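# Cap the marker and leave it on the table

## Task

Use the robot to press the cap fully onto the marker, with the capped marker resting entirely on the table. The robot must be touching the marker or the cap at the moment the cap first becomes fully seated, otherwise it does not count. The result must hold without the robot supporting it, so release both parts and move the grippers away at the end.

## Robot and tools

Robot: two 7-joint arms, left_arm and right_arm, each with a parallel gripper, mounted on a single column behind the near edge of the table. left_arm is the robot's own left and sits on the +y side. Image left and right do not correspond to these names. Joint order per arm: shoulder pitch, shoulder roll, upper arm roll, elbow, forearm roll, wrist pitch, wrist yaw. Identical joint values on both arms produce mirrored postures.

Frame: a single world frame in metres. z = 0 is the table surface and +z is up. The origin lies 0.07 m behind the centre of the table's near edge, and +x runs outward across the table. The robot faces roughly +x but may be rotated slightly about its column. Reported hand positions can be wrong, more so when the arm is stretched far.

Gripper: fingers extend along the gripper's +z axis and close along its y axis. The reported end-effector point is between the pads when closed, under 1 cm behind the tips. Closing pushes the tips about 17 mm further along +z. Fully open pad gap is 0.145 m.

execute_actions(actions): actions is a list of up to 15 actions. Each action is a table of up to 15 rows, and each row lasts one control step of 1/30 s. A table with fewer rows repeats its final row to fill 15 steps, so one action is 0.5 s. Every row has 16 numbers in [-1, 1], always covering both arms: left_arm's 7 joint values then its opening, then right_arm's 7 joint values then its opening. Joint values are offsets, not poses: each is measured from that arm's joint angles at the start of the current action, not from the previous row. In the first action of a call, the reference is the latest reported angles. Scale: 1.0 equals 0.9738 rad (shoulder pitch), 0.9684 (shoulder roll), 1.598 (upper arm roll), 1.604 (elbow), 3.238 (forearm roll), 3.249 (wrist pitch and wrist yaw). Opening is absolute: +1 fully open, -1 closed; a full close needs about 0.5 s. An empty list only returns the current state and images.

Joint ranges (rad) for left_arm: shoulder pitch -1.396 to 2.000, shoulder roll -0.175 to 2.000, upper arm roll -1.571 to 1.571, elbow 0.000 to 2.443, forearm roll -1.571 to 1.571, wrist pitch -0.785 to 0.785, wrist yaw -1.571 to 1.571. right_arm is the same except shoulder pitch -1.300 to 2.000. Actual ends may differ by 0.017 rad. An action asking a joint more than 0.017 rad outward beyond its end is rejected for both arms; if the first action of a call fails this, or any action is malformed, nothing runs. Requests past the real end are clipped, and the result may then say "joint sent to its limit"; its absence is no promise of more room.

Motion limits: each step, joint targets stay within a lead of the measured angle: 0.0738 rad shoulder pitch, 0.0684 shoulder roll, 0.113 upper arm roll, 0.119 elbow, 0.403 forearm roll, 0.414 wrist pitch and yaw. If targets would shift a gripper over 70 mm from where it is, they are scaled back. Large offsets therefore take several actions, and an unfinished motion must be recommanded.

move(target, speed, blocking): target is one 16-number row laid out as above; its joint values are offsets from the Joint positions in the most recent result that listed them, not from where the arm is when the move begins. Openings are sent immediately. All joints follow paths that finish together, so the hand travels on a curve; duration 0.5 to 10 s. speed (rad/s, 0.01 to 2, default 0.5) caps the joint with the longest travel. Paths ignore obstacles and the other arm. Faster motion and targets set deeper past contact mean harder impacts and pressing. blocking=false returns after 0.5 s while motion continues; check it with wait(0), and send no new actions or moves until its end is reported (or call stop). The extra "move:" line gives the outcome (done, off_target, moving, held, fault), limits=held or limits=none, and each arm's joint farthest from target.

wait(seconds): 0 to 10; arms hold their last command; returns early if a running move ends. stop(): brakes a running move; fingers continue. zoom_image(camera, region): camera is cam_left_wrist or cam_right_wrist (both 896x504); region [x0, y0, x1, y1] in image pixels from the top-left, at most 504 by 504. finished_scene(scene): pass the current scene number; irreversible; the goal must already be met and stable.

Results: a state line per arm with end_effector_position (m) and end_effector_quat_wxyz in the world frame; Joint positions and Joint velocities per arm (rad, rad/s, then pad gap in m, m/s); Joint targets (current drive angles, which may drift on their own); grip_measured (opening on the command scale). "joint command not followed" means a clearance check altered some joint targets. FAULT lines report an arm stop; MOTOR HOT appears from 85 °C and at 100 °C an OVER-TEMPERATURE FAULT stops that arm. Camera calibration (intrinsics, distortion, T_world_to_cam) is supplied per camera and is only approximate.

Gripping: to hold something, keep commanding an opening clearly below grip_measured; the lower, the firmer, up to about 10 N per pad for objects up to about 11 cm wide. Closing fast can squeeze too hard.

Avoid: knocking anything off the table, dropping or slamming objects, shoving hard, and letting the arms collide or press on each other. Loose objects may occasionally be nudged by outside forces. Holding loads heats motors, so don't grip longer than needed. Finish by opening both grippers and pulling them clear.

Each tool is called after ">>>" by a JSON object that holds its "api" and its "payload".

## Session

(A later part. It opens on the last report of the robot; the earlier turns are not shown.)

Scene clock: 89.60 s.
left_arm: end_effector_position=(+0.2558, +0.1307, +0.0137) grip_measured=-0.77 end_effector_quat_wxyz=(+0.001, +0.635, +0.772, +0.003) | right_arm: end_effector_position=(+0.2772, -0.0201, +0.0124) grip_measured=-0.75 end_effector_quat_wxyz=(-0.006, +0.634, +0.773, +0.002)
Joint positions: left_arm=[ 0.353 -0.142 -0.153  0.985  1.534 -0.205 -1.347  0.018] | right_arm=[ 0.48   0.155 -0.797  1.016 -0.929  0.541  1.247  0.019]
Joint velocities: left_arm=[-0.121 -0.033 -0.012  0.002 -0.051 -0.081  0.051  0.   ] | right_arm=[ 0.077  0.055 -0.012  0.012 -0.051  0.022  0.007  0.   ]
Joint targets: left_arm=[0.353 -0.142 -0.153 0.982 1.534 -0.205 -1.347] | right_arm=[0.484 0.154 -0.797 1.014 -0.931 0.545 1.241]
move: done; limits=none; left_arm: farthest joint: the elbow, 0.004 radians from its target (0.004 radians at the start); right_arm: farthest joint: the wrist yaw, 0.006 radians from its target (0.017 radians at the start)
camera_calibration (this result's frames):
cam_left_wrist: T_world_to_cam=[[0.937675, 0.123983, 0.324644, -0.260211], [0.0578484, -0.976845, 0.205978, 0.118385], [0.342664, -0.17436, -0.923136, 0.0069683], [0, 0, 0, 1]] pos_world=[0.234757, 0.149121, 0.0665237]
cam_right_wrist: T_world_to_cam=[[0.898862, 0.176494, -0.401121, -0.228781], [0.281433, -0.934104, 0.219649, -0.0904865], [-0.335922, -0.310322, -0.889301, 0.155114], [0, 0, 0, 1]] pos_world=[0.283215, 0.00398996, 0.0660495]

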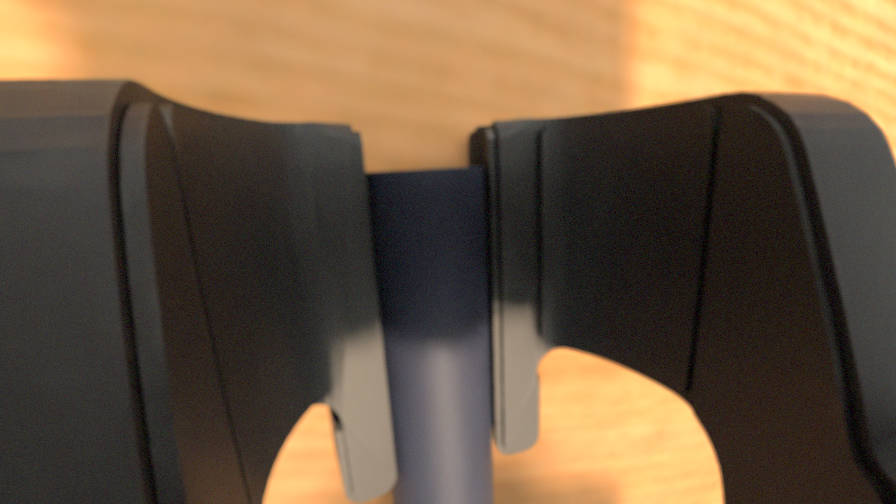

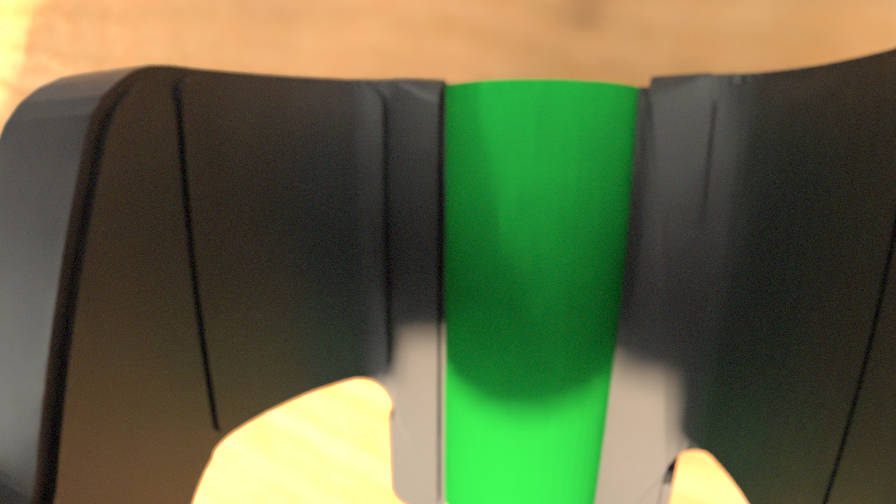

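Shadow of the nib appears. Another 6 mm.

>>> {"api": "move", "payload": {"target": [0,0,0,-0.002,0,0,0,-1,0.007,-0.0217,0,-0.008,-0.0035,0.0035,-0.002,-1], "speed": 0.1}}

Scene clock: 90.83 s.
left_arm: end_effector_position=(+0.2558, +0.1307, +0.0137) grip_measured=-0.77 end_effector_quat_wxyz=(+0.001, +0.635, +0.772, +0.003) | right_arm: end_effector_position=(+0.2760, -0.0141, +0.0125) grip_measured=-0.75 end_effector_quat_wxyz=(-0.006, +0.634, +0.773, +0.002)
Joint positions: left_arm=[ 0.353 -0.142 -0.153  0.985  1.534 -0.205 -1.347  0.018] | right_arm=[ 0.482  0.134 -0.797  1.006 -0.939  0.549  1.246  0.019]
Joint velocities: left_arm=[-0.011  0.011  0.002 -0.002 -0.095 -0.022  0.037 -0.   ] | right_arm=[ 0.077  0.011  0.002 -0.007  0.022  0.007  0.007 -0.   ]
Joint targets: left_arm=[0.353 -0.142 -0.153 0.982 1.534 -0.205 -1.347] | right_arm=[0.486 0.134 -0.797 1.003 -0.940 0.553 1.241]
move: done; limits=none; left_arm: farthest joint: the elbow, 0.004 radians from its target (0.004 radians at the start); right_arm: farthest joint: the wrist yaw, 0.006 radians from its target (0.007 radians at the start)
camera_calibration (this result's frames):
cam_left_wrist: T_world_to_cam=[[0.937675, 0.123983, 0.324644, -0.260211], [0.0578484, -0.976845, 0.205978, 0.118385], [0.342664, -0.17436, -0.923136, 0.0069683], [0, 0, 0, 1]] pos_world=[0.234757, 0.149121, 0.0665237]
cam_right_wrist: T_world_to_cam=[[0.899007, 0.17693, -0.400601, -0.228765], [0.281221, -0.934464, 0.218384, -0.0844631], [-0.335709, -0.308987, -0.889847, 0.156626], [0, 0, 0, 1]] pos_world=[0.281995, 0.00994298, 0.0661747]

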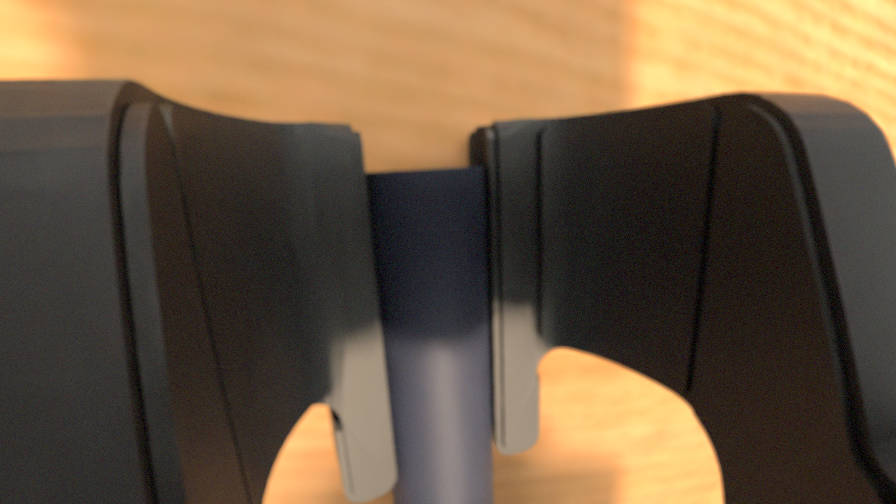

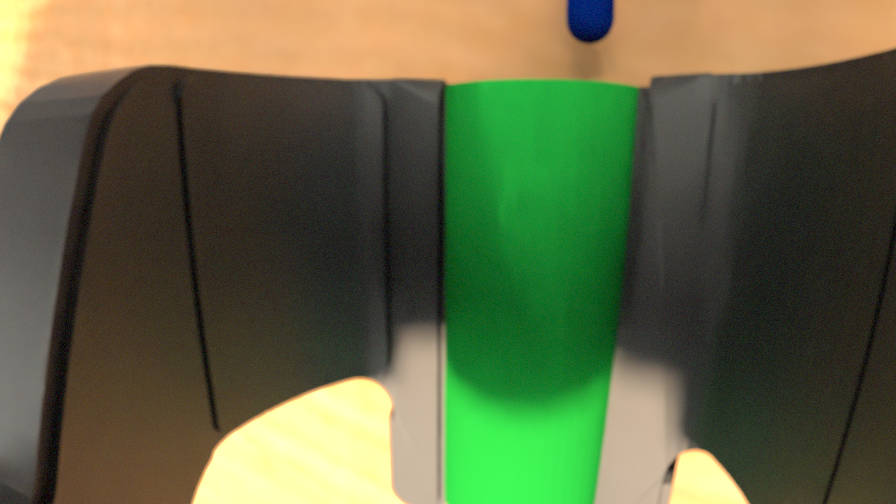

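>>> {"api": "move", "payload": {"target": [0,0,0,-0.002,0,0,0,-1,0.024,-0.0207,0,-0.024,0.0012,-0.003,-0.003,-1], "speed": 0.1}}

Scene clock: 96.93 s.
left_arm: end_effector_position=(+0.2558, +0.1307, +0.0137) grip_measured=-0.77 end_effector_quat_wxyz=(+0.001, +0.635, +0.772, +0.003) | right_arm: end_effector_position=(+0.2795, -0.0106, +0.0127) grip_measured=-0.75 end_effector_quat_wxyz=(-0.007, +0.634, +0.773, +0.001)
Joint positions: left_arm=[ 0.353 -0.142 -0.153  0.985  1.534 -0.205 -1.347  0.018] | right_arm=[ 0.502  0.115 -0.797  0.969 -0.937  0.543  1.242  0.019]
Joint velocities: left_arm=[-0.033  0.011 -0.012 -0.012  0.051  0.037  0.022  0.   ] | right_arm=[-0.011 -0.055  0.017  0.002 -0.081 -0.022 -0.066 -0.   ]
Joint targets: left_arm=[0.353 -0.142 -0.153 0.982 1.534 -0.205 -1.347] | right_arm=[0.506 0.114 -0.797 0.967 -0.935 0.540 1.237]
move: done; limits=none; left_arm: farthest joint: the elbow, 0.004 radians from its target (0.004 radians at the start); right_arm: farthest joint: the wrist yaw, 0.006 radians from its target (0.010 radians at the start)
camera_calibration (this result's frames):
cam_left_wrist: T_world_to_cam=[[0.937675, 0.123983, 0.324644, -0.260211], [0.0578484, -0.976845, 0.205978, 0.118385], [0.342664, -0.17436, -0.923136, 0.0069683], [0, 0, 0, 1]] pos_world=[0.234757, 0.149121, 0.0665237]
cam_right_wrist: T_world_to_cam=[[0.898275, 0.176028, -0.402637, -0.232211], [0.281153, -0.934402, 0.218738, -0.0821914], [-0.337721, -0.309689, -0.88884, 0.159539], [0, 0, 0, 1]] pos_world=[0.285578, 0.0134835, 0.0662864]

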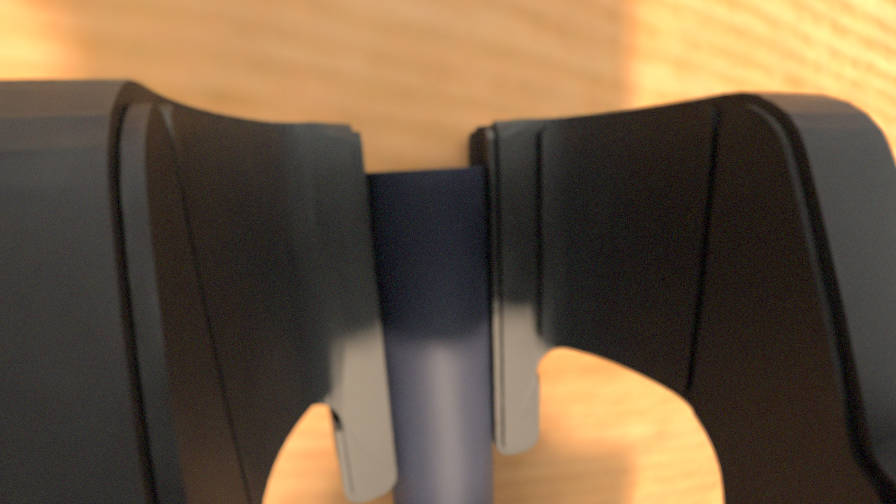

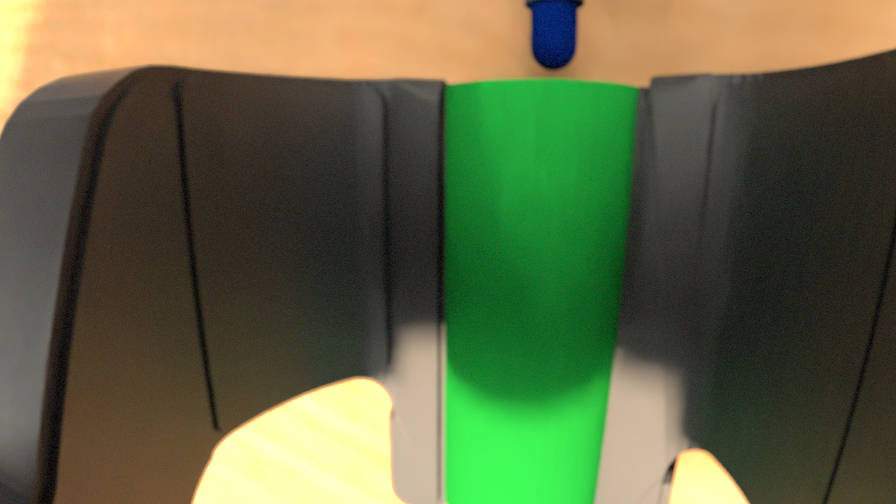

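>>> {"api": "move", "payload": {"target": [0,0,0,-0.002,0,0,0,-1,0.0195,-0.0743,0,-0.0355,-0.0093,0.008,-0.0037,-1], "speed": 0.1}}

Scene clock: 100.27 s.
left_arm: end_effector_position=(+0.2558, +0.1307, +0.0137) grip_measured=-0.77 end_effector_quat_wxyz=(+0.001, +0.635, +0.772, +0.003) | right_arm: end_effector_position=(+0.2760, +0.0062, +0.0114) grip_measured=-0.75 end_effector_quat_wxyz=(-0.004, +0.636, +0.772, -0.002)
Joint positions: left_arm=[ 0.353 -0.142 -0.153  0.985  1.534 -0.205 -1.347  0.018] | right_arm=[ 0.514  0.047 -0.797  0.913 -0.97   0.568  1.235  0.019]
Joint velocities: left_arm=[-0.055  0.077  0.007  0.002  0.11  -0.022  0.007 -0.   ] | right_arm=[ 0.055  0.055  0.017 -0.017 -0.037  0.066 -0.022 -0.   ]
Joint targets: left_arm=[0.353 -0.142 -0.153 0.982 1.534 -0.205 -1.347] | right_arm=[0.521 0.043 -0.797 0.913 -0.967 0.569 1.230]
move: done; limits=none; left_arm: farthest joint: the elbow, 0.004 radians from its target (0.004 radians at the start); right_arm: farthest joint: the shoulder pitch, 0.007 radians from its target (0.019 radians at the start)
camera_calibration (this result's frames):
cam_left_wrist: T_world_to_cam=[[0.937675, 0.123983, 0.324644, -0.260211], [0.0578484, -0.976845, 0.205978, 0.118385], [0.342664, -0.17436, -0.923136, 0.0069683], [0, 0, 0, 1]] pos_world=[0.234757, 0.149121, 0.0665237]
cam_right_wrist: T_world_to_cam=[[0.898658, 0.169776, -0.404463, -0.232571], [0.278464, -0.933242, 0.226973, -0.0645872], [-0.338927, -0.316599, -0.885942, 0.162758], [0, 0, 0, 1]] pos_world=[0.28215, 0.0307384, 0.0647871]

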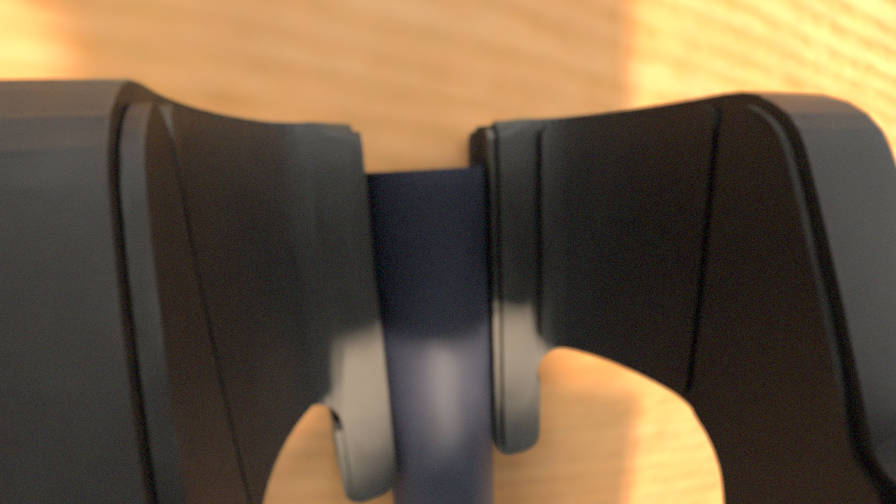

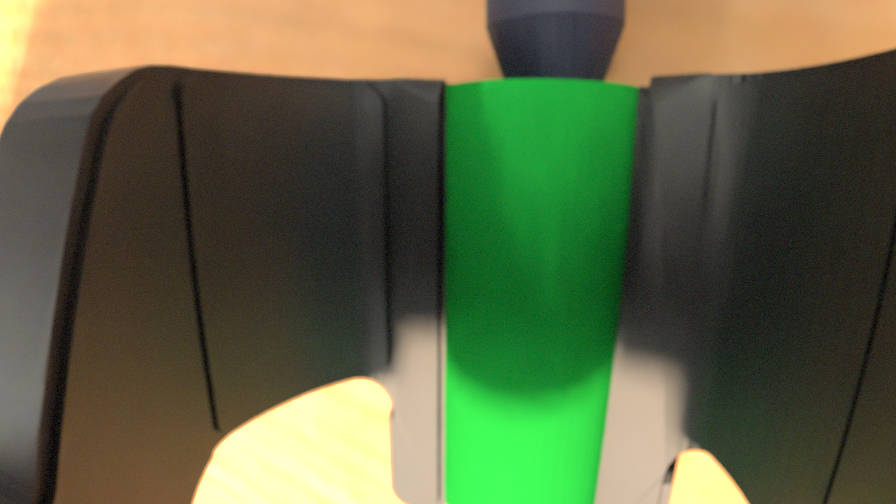

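>>> {"api": "move", "payload": {"target": [0,0,0,-0.002,0,0,0,-1,0.004,-0.005,0,-0.015,0.0015,-0.003,-0.006,-1], "speed": 0.06}}

Scene clock: 102.13 s.
left_arm: end_effector_position=(+0.2558, +0.1307, +0.0137) grip_measured=-0.77 end_effector_quat_wxyz=(+0.001, +0.635, +0.772, +0.003) | right_arm: end_effector_position=(+0.2767, +0.0053, +0.0097) grip_measured=-0.75 end_effector_quat_wxyz=(-0.003, +0.636, +0.771, -0.005)
Joint positions: left_arm=[ 0.353 -0.142 -0.153  0.985  1.534 -0.205 -1.347  0.018] | right_arm=[ 0.519  0.043 -0.797  0.895 -0.968  0.564  1.229  0.019]
Joint velocities: left_arm=[ 0.011 -0.033 -0.002  0.007 -0.037  0.022  0.022 -0.   ] | right_arm=[-0.033 -0.011 -0.002 -0.017  0.007 -0.022 -0.007 -0.   ]
Joint targets: left_arm=[0.353 -0.142 -0.153 0.982 1.534 -0.205 -1.347] | right_arm=[0.518 0.042 -0.797 0.889 -0.965 0.558 1.216]
move: off_target (right_arm); limits=none; left_arm: farthest joint: the elbow, 0.004 radians from its target (0.004 radians at the start); right_arm: farthest joint: the wrist yaw, 0.013 radians from its target (0.020 radians at the start)
camera_calibration (this result's frames):
cam_left_wrist: T_world_to_cam=[[0.937675, 0.123983, 0.324644, -0.260211], [0.0578484, -0.976845, 0.205978, 0.118385], [0.342664, -0.17436, -0.923136, 0.0069683], [0, 0, 0, 1]] pos_world=[0.234757, 0.149121, 0.0665237]
cam_right_wrist: T_world_to_cam=[[0.898229, 0.166075, -0.406945, -0.233643], [0.27696, -0.932789, 0.230646, -0.0648875], [-0.341289, -0.31988, -0.883854, 0.161889], [0, 0, 0, 1]] pos_world=[0.283087, 0.0300609, 0.0629723]

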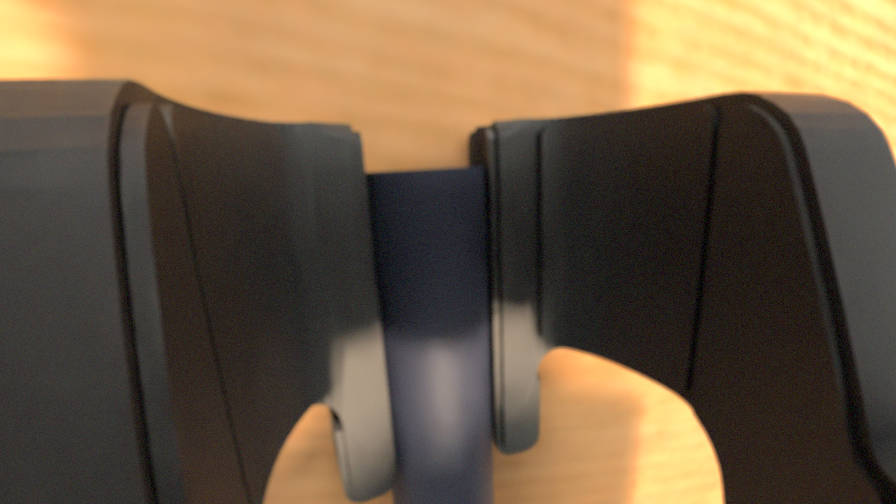

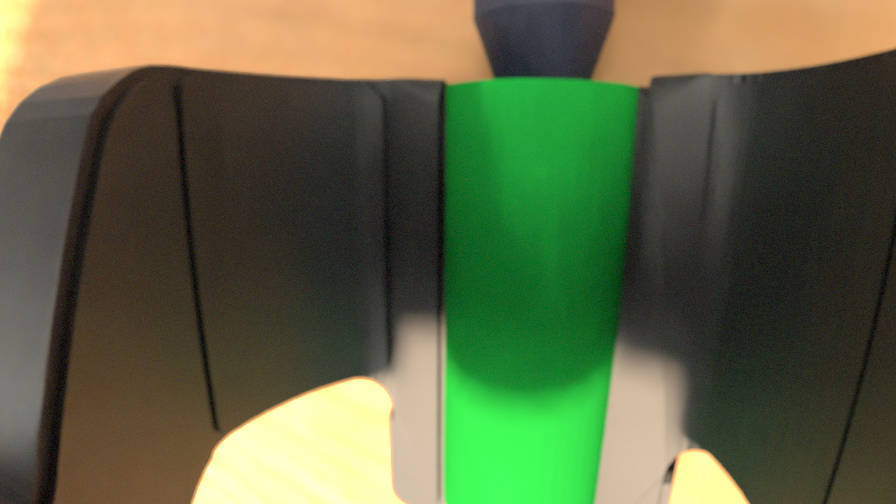

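>>> {"api": "move", "payload": {"target": [0,0,0,0.006,0,0,0,-1,0.021,-0.0765,0,-0.040,-0.005,0.006,-0.006,-1], "speed": 0.1}}

Scene clock: 104.13 s.
left_arm: end_effector_position=(+0.2571, +0.1312, +0.0150) grip_measured=-0.77 end_effector_quat_wxyz=(+0.003, +0.635, +0.772, +0.006) | right_arm: end_effector_position=(+0.2740, +0.0244, +0.0101) grip_measured=-0.75 end_effector_quat_wxyz=(-0.002, +0.636, +0.772, -0.003)
Joint positions: left_arm=[ 0.353 -0.141 -0.153  0.992  1.532 -0.205 -1.347  0.018] | right_arm=[ 0.538 -0.029 -0.797  0.833 -0.99   0.583  1.212  0.019]
Joint velocities: left_arm=[ 0.011 -0.033 -0.012 -0.007  0.007 -0.11   0.081 -0.   ] | right_arm=[ 0.033 -0.033  0.012 -0.017  0.051 -0.007  0.007 -0.   ]
Joint targets: left_arm=[0.353 -0.142 -0.153 0.995 1.533 -0.205 -1.347] | right_arm=[0.540 -0.031 -0.797 0.831 -0.984 0.583 1.209]
move: done; limits=none; left_arm: farthest joint: the elbow, 0.003 radians from its target (0.009 radians at the start); right_arm: farthest joint: the forearm roll, 0.006 radians from its target (0.017 radians at the start)
camera_calibration (this result's frames):
cam_left_wrist: T_world_to_cam=[[0.935532, 0.123675, 0.330884, -0.261461], [0.0568451, -0.977208, 0.20453, 0.118884], [0.348638, -0.172535, -0.92124, 0.00604888], [0, 0, 0, 1]] pos_world=[0.235738, 0.149554, 0.0677706]
cam_right_wrist: T_world_to_cam=[[0.899607, 0.16747, -0.403313, -0.234657], [0.277554, -0.932282, 0.231979, -0.0465785], [-0.337152, -0.320631, -0.885169, 0.166296], [0, 0, 0, 1]] pos_world=[0.280094, 0.0491934, 0.063365]

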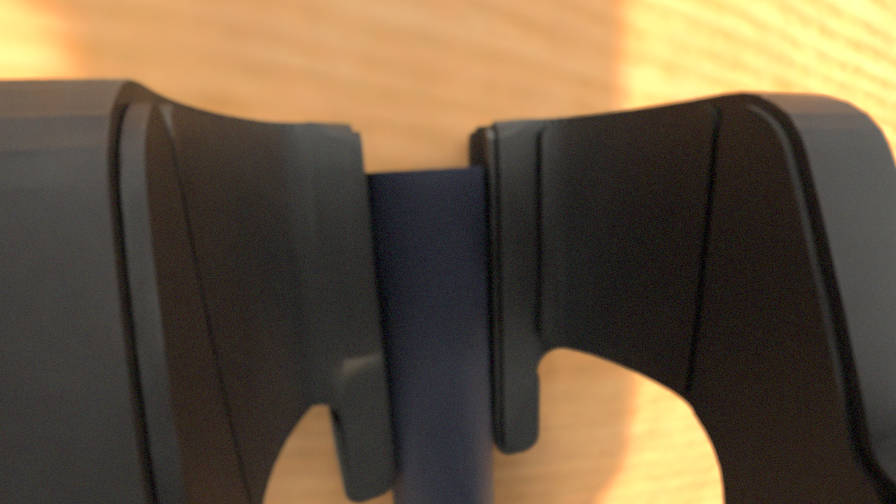

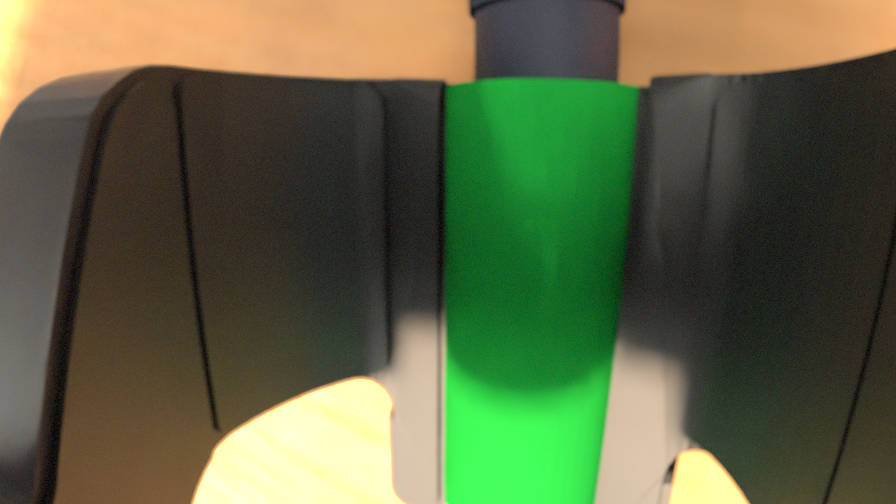

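>>> {"api": "move", "payload": {"target": [0,-0.012,0,0.002,0.008,0,0,-1,0.02,-0.068,0,-0.036,0.005,0.004,-0.008,-1], "speed": 0.08}}

Scene clock: 106.67 s.
left_arm: end_effector_position=(+0.2575, +0.1309, +0.0154) grip_measured=-0.77 end_effector_quat_wxyz=(+0.003, +0.633, +0.774, +0.007) | right_arm: end_effector_position=(+0.2731, +0.0354, +0.0102) grip_measured=-0.75 end_effector_quat_wxyz=(+0.002, +0.641, +0.768, -0.007)
Joint positions: left_arm=[ 0.353 -0.144 -0.151  0.993  1.529 -0.209 -1.347  0.018] | right_arm=[ 0.557 -0.079 -0.797  0.775 -1.     0.607  1.197  0.019]
Joint velocities: left_arm=[-0.033 -0.011 -0.012 -0.027  0.037 -0.007 -0.007  0.   ] | right_arm=[ 0.055  0.077 -0.012 -0.002 -0.066  0.037 -0.022 -0.   ]
Joint targets: left_arm=[0.353 -0.153 -0.153 0.995 1.558 -0.205 -1.347] | right_arm=[0.557 -0.095 -0.797 0.775 -0.974 0.596 1.186]
move: off_target (left_arm, right_arm); limits=none; left_arm: farthest joint: the forearm roll, 0.029 radians from its target (0.026 radians at the start); right_arm: farthest joint: the forearm roll, 0.026 radians from its target (0.016 radians at the start)
camera_calibration (this result's frames):
cam_left_wrist: T_world_to_cam=[[0.934514, 0.127724, 0.332219, -0.262171], [0.0611197, -0.977117, 0.203734, 0.117389], [0.350639, -0.170087, -0.920936, 0.00538605], [0, 0, 0, 1]] pos_world=[0.235939, 0.149105, 0.0681422]
cam_right_wrist: T_world_to_cam=[[0.90238, 0.152331, -0.403119, -0.23586], [0.265628, -0.933219, 0.24196, -0.0329712], [-0.33934, -0.32542, -0.882582, 0.170344], [0, 0, 0, 1]] pos_world=[0.279398, 0.0605927, 0.0632404]

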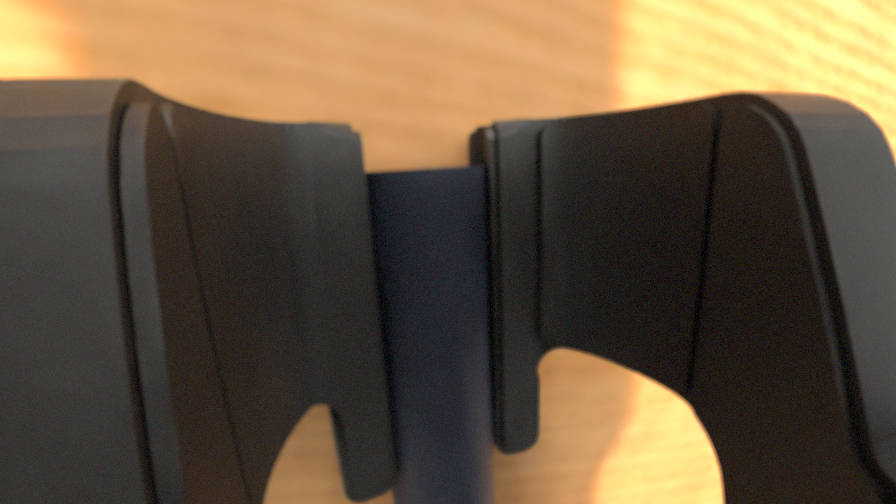

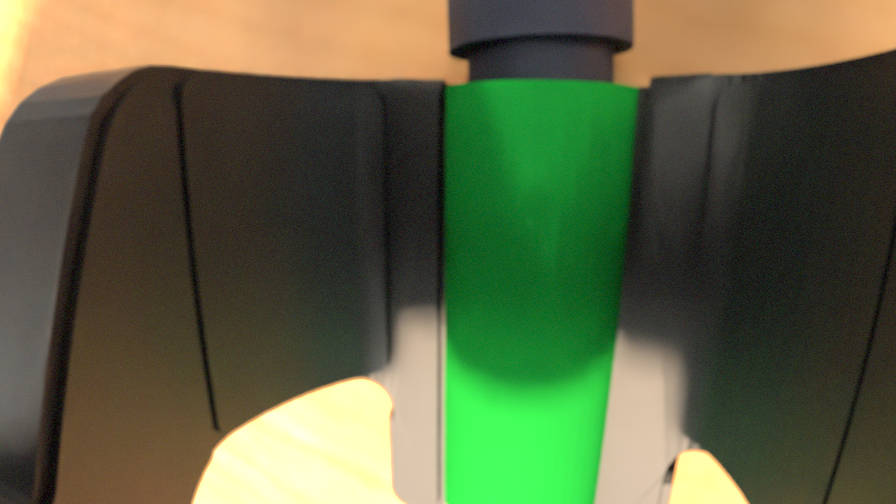

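>>> {"api": "execute_actions", "payload": {"actions": [[[0,-0.011,0,0.001,0.0093,0.001,0,-1,0,-0.019,0,0,0.009,-0.004,-0.004,-1],[0,-0.013,0,0.001,0.0097,0.001,0,-1,0,-0.022,0,0,0.01,-0.0044,-0.0046,-1],[0,-0.015,0,0.001,0.0101,0.0015,0,-1,0,-0.025,0,-0.001,0.011,-0.0049,-0.0052,-1],[0,-0.017,0,0.001,0.0105,0.0015,0,-1,0,-0.028,0,-0.001,0.012,-0.0054,-0.0058,-1],[0,-0.019,0,0.001,0.011,0.002,0,-1,0,-0.031,0,-0.002,0.013,-0.006,-0.0064,-1],[0,-0.021,0,0.001,0.0114,0.002,0,-1,0,-0.034,0,-0.002,0.014,-0.0065,-0.007,-1],[0,-0.023,0,0.001,0.0118,0.002,0,-1,0,-0.037,0,-0.003,0.015,-0.007,-0.0077,-1],[0,-0.025,0,0.001,0.0122,0.002,0,-1,0,-0.04,0,-0.003,0.016,-0.0075,-0.0084,-1],[0,-0.026,0,0.001,0.0125,0.002,0,-1,0,-0.042,0,-0.003,0.017,-0.008,-0.009,-1]]]}}

Scene clock: 110.53 s.
left_arm: end_effector_position=(+0.2579, +0.1314, +0.0157) grip_measured=-0.77 end_effector_quat_wxyz=(+0.002, +0.633, +0.774, +0.010) | right_arm: end_effector_position=(+0.2721, +0.0442, +0.0105) grip_measured=-0.75 end_effector_quat_wxyz=(-0.001, +0.639, +0.769, +0.004)
Joint positions: left_arm=[ 0.353 -0.148 -0.147  0.993  1.517 -0.211 -1.347  0.018] | right_arm=[ 0.558 -0.098 -0.797  0.764 -0.987  0.604  1.171  0.019]
Joint velocities: left_arm=[-0.077  0.033  0.007 -0.002 -0.022  0.037 -0.051 -0.   ] | right_arm=[-0.011  0.011 -0.002 -0.017  0.022 -0.066  0.022  0.   ]
Joint targets: left_arm=[0.353 -0.169 -0.151 0.995 1.570 -0.203 -1.347] | right_arm=[0.557 -0.120 -0.797 0.770 -0.945 0.581 1.168]
camera_calibration (this result's frames):
cam_left_wrist: T_world_to_cam=[[0.934014, 0.126714, 0.334009, -0.262496], [0.0623711, -0.97846, 0.196788, 0.117743], [0.35175, -0.16297, -0.921798, 0.0044447], [0, 0, 0, 1]] pos_world=[0.236267, 0.149193, 0.0686027]
cam_right_wrist: T_world_to_cam=[[0.904861, 0.165155, -0.392364, -0.237531], [0.268188, -0.936937, 0.224109, -0.0248276], [-0.330608, -0.308015, -0.89209, 0.170074], [0, 0, 0, 1]] pos_world=[0.277819, 0.0683529, 0.0640866]

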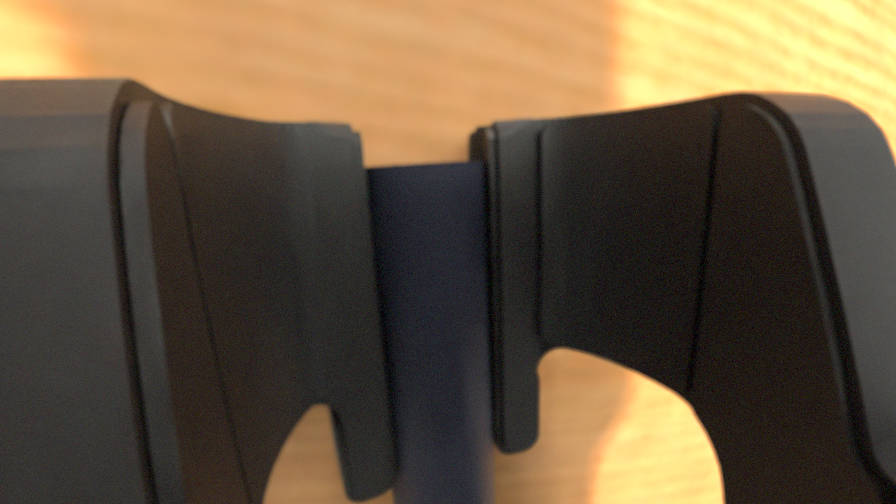

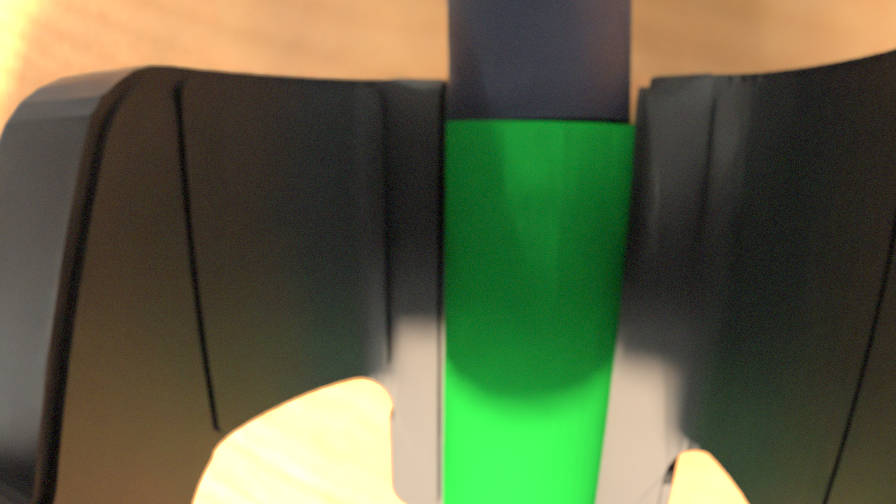

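Seated. Relax, lower slightly, release.

>>> {"api": "execute_actions", "payload": {"actions": [[[0,-0.01,0,-0.002,0.006,0,0,-1,0,-0.01,0,0,0.006,-0.003,0,-1],[0,0,0,-0.005,0,0,0,-1,0,0,0,0,0,0,0,-1],[0,0,0,-0.007,0,0,0,-1,0,0,0,0,0,0,0,-1],[0,0,0,-0.007,0,0,0,-1,0,0,0,0,0,0,0,-1],[0,0,0,-0.007,0,0,0,-1,0,0,0,0,0,0,0,-1],[0,0,0,-0.007,0,0,0,-0.85,0,0,0,0,0,0,0,-0.85],[0,0,0,-0.007,0,0,0,-0.75,0,0,0,0,0,0,0,-0.75],[0,0,0,-0.007,0,0,0,-0.68,0,0,0,0,0,0,0,-0.68],[0,0,0,-0.007,0,0,0,-0.6,0,0,0,0,0,0,0,-0.6],[0,0,0,-0.007,0,0,0,-0.5,0,0,0,0,0,0,0,-0.5],[0,0,0,-0.007,0,0,0,-0.4,0,0,0,0,0,0,0,-0.4],[0,0,0,-0.007,0,0,0,-0.3,0,0,0,0,0,0,0,-0.3]]]}}

>>> {"api": "move", "payload": {"target": [-0.02,0.1,0,0.2,0,0,-0.05,-0.3,0.01,0.2,0,0.24,-0.02,0.02,0.09,-0.3], "speed": 0.7}}

Scene clock: 113.50 s.
left_arm: end_effector_position=(+0.2567, +0.1320, +0.0144) grip_measured=-0.30 end_effector_quat_wxyz=(-0.002, +0.633, +0.775, +0.008) | right_arm: end_effector_position=(+0.2724, +0.0433, +0.0101) grip_measured=-0.30 end_effector_quat_wxyz=(-0.000, +0.639, +0.769, +0.003)
Joint positions: left_arm=[ 0.354 -0.147 -0.147  0.985  1.516 -0.212 -1.347  0.053] | right_arm=[ 0.558 -0.097 -0.797  0.763 -0.989  0.605  1.171  0.053]
Joint velocities: left_arm=[-0.055  0.011 -0.002 -0.002  0.007  0.007  0.022  0.   ] | right_arm=[ 0.077 -0.033  0.002  0.017 -0.066 -0.095 -0.037 -0.   ]
Joint targets: left_arm=[0.353 -0.148 -0.148 0.982 1.517 -0.212 -1.347] | right_arm=[0.559 -0.098 -0.797 0.764 -0.987 0.604 1.171]
camera_calibration (this result's frames):
cam_left_wrist: T_world_to_cam=[[0.936165, 0.126292, 0.328093, -0.261434], [0.0640596, -0.978903, 0.194023, 0.118362], [0.345675, -0.16062, -0.924505, 0.00500011], [0, 0, 0, 1]] pos_world=[0.235435, 0.149685, 0.0674323]
cam_right_wrist: T_world_to_cam=[[0.905253, 0.16323, -0.392267, -0.237789], [0.267249, -0.936498, 0.227047, -0.0255392], [-0.330296, -0.310368, -0.89139, 0.169554], [0, 0, 0, 1]] pos_world=[0.278088, 0.0675212, 0.0636609]

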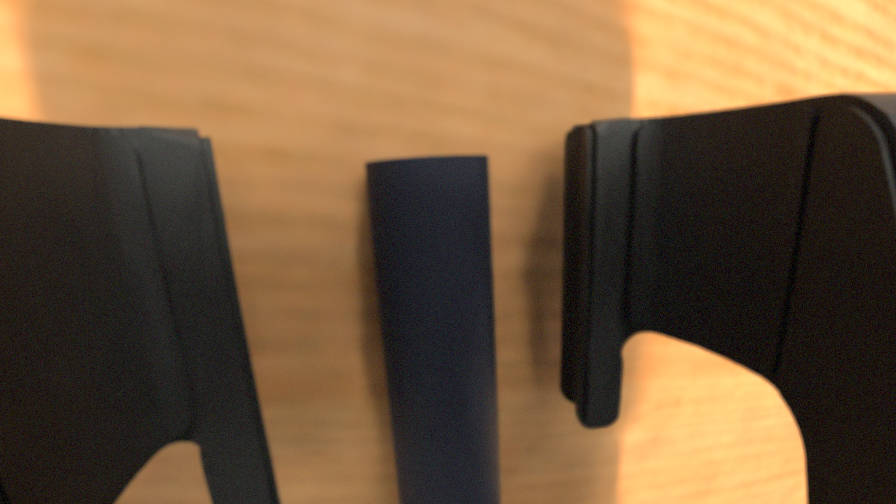

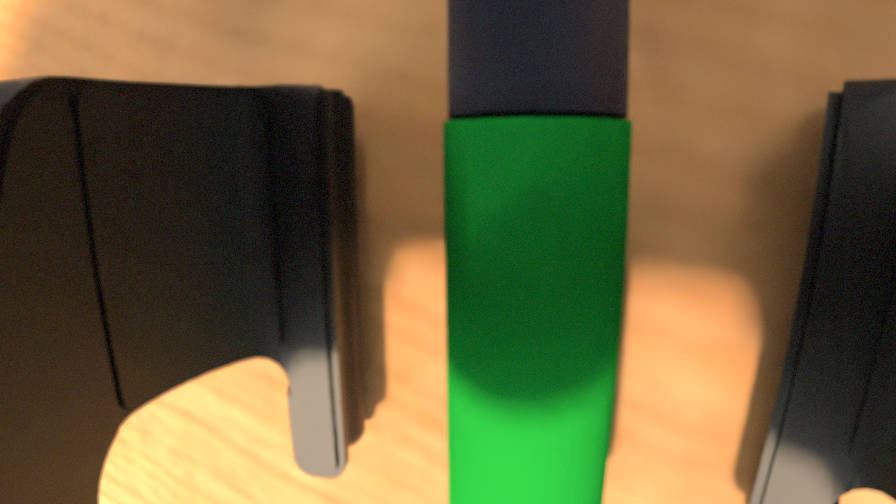

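Scene clock: 114.50 s.
left_arm: end_effector_position=(+0.2751, +0.1733, +0.0745) grip_measured=-0.30 end_effector_quat_wxyz=(+0.031, +0.611, +0.788, +0.072) | right_arm: end_effector_position=(+0.2893, +0.0147, +0.0662) grip_measured=-0.30 end_effector_quat_wxyz=(+0.005, +0.640, +0.768, +0.015)
Joint positions: left_arm=[ 0.338 -0.051 -0.147  1.304  1.516 -0.212 -1.503  0.053] | right_arm=[ 0.566  0.097 -0.797  1.144 -1.052  0.666  1.457  0.053]
Joint velocities: left_arm=[ 0.055 -0.011 -0.017  0.012  0.007  0.051 -0.037 -0.   ] | right_arm=[-0.011 -0.055 -0.017 -0.007 -0.022 -0.066  0.066  0.   ]
Joint targets: left_arm=[0.335 -0.050 -0.147 1.306 1.516 -0.212 -1.509] | right_arm=[0.568 0.097 -0.797 1.147 -1.053 0.669 1.463]
move: done; limits=none; left_arm: farthest joint: the wrist yaw, 0.006 radians from its target (0.163 radians at the start); right_arm: farthest joint: the wrist yaw, 0.006 radians from its target (0.293 radians at the start)
camera_calibration (this result's frames):
cam_left_wrist: T_world_to_cam=[[0.877408, 0.149557, 0.455838, -0.30098], [0.0909594, -0.984792, 0.148022, 0.143016], [0.471043, -0.0884127, -0.877668, 0.0103226], [0, 0, 0, 1]] pos_world=[0.246211, 0.186767, 0.125089]
cam_right_wrist: T_world_to_cam=[[0.914152, 0.165136, -0.370212, -0.230529], [0.259719, -0.939793, 0.222114, -0.0669885], [-0.311244, -0.299197, -0.902002, 0.211259], [0, 0, 0, 1]] pos_world=[0.29389, 0.0383214, 0.120091]

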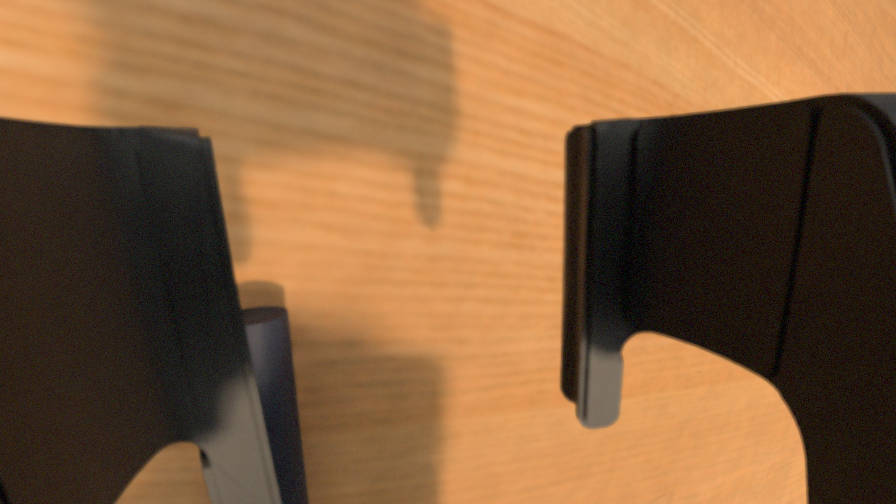

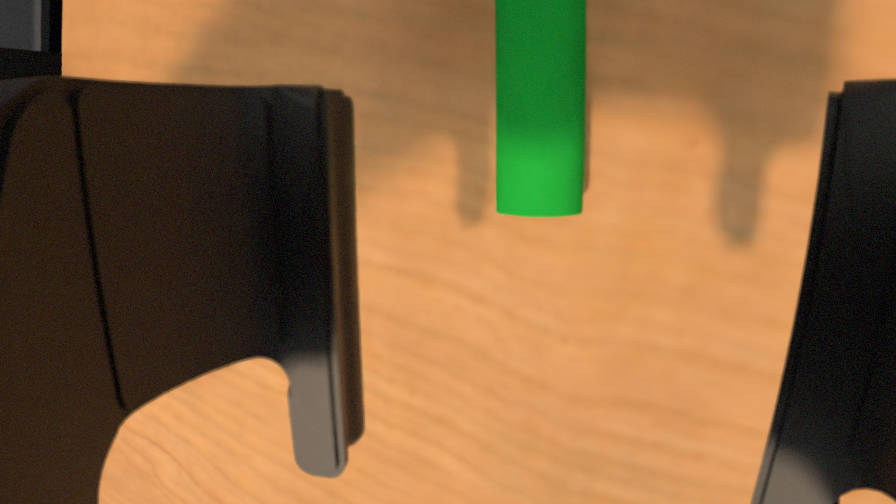

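A bit more clearance.

>>> {"api": "move", "payload": {"target": [0,0.25,0,0.1,0,0,0,-0.3,0,0.3,0,0.1,0,0,0,-0.3], "speed": 0.8}}

>>> {"api": "finished_scene", "payload": {"scene": 2}}

Scene clock: 116.33 s.
left_arm: end_effector_position=(+0.2753, +0.2714, +0.1160) grip_measured=-0.30 end_effector_quat_wxyz=(+0.000, +0.579, +0.790, +0.200) | right_arm: end_effector_position=(+0.3281, -0.0837, +0.0814) grip_measured=-0.30 end_effector_quat_wxyz=(+0.103, +0.663, +0.742, +0.006)
Joint positions: left_arm=[ 0.338  0.192 -0.145  1.462  1.514 -0.212 -1.503  0.053] | right_arm=[ 0.566  0.386 -0.797  1.302 -1.053  0.666  1.456  0.053]
Joint velocities: left_arm=[-0.121  0.011 -0.007 -0.007 -0.022  0.007 -0.051 -0.   ] | right_arm=[ 0.011 -0.033 -0.022 -0.012 -0.066 -0.022 -0.037 -0.   ]
Joint targets: left_arm=[0.338 0.192 -0.147 1.465 1.516 -0.212 -1.503] | right_arm=[0.566 0.387 -0.797 1.304 -1.052 0.666 1.457]
move: done; limits=none; left_arm: farthest joint: the elbow, 0.003 radians from its target (0.160 radians at the start); right_arm: farthest joint: the elbow, 0.002 radians from its target (0.160 radians at the start)
camera_calibration (this result's frames):
cam_left_wrist: T_world_to_cam=[[0.811108, 0.0806254, 0.579313, -0.312101], [0.150958, -0.985754, -0.0741676, 0.242986], [0.56508, 0.14761, -0.811724, -0.0422573], [0, 0, 0, 1]] pos_world=[0.240346, 0.270925, 0.164524]
cam_right_wrist: T_world_to_cam=[[0.965548, 0.0536241, -0.25464, -0.279723], [0.150916, -0.912563, 0.38007, -0.14775], [-0.211994, -0.405405, -0.889216, 0.165132], [0, 0, 0, 1]] pos_world=[0.327391, -0.0528855, 0.131764]

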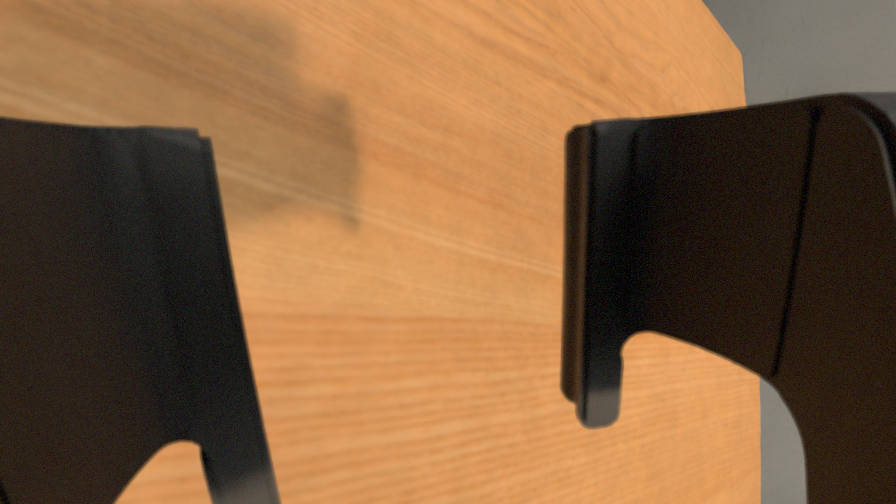

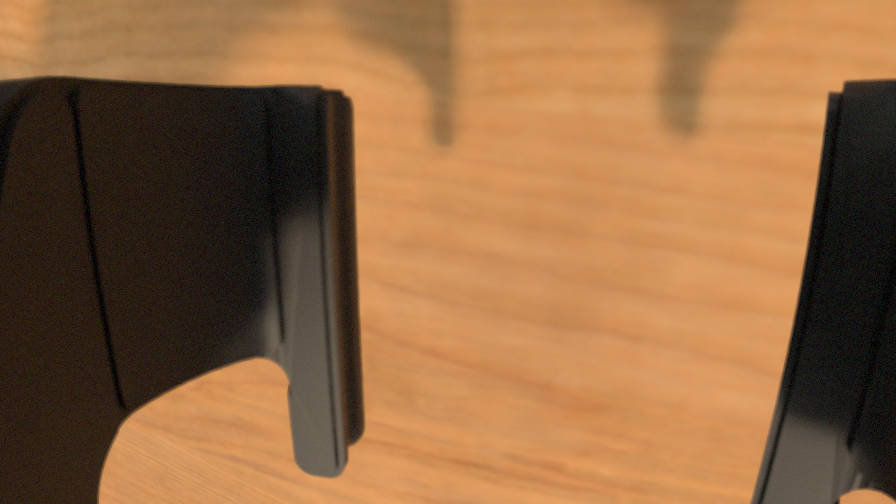

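The scene is finished: the task was done.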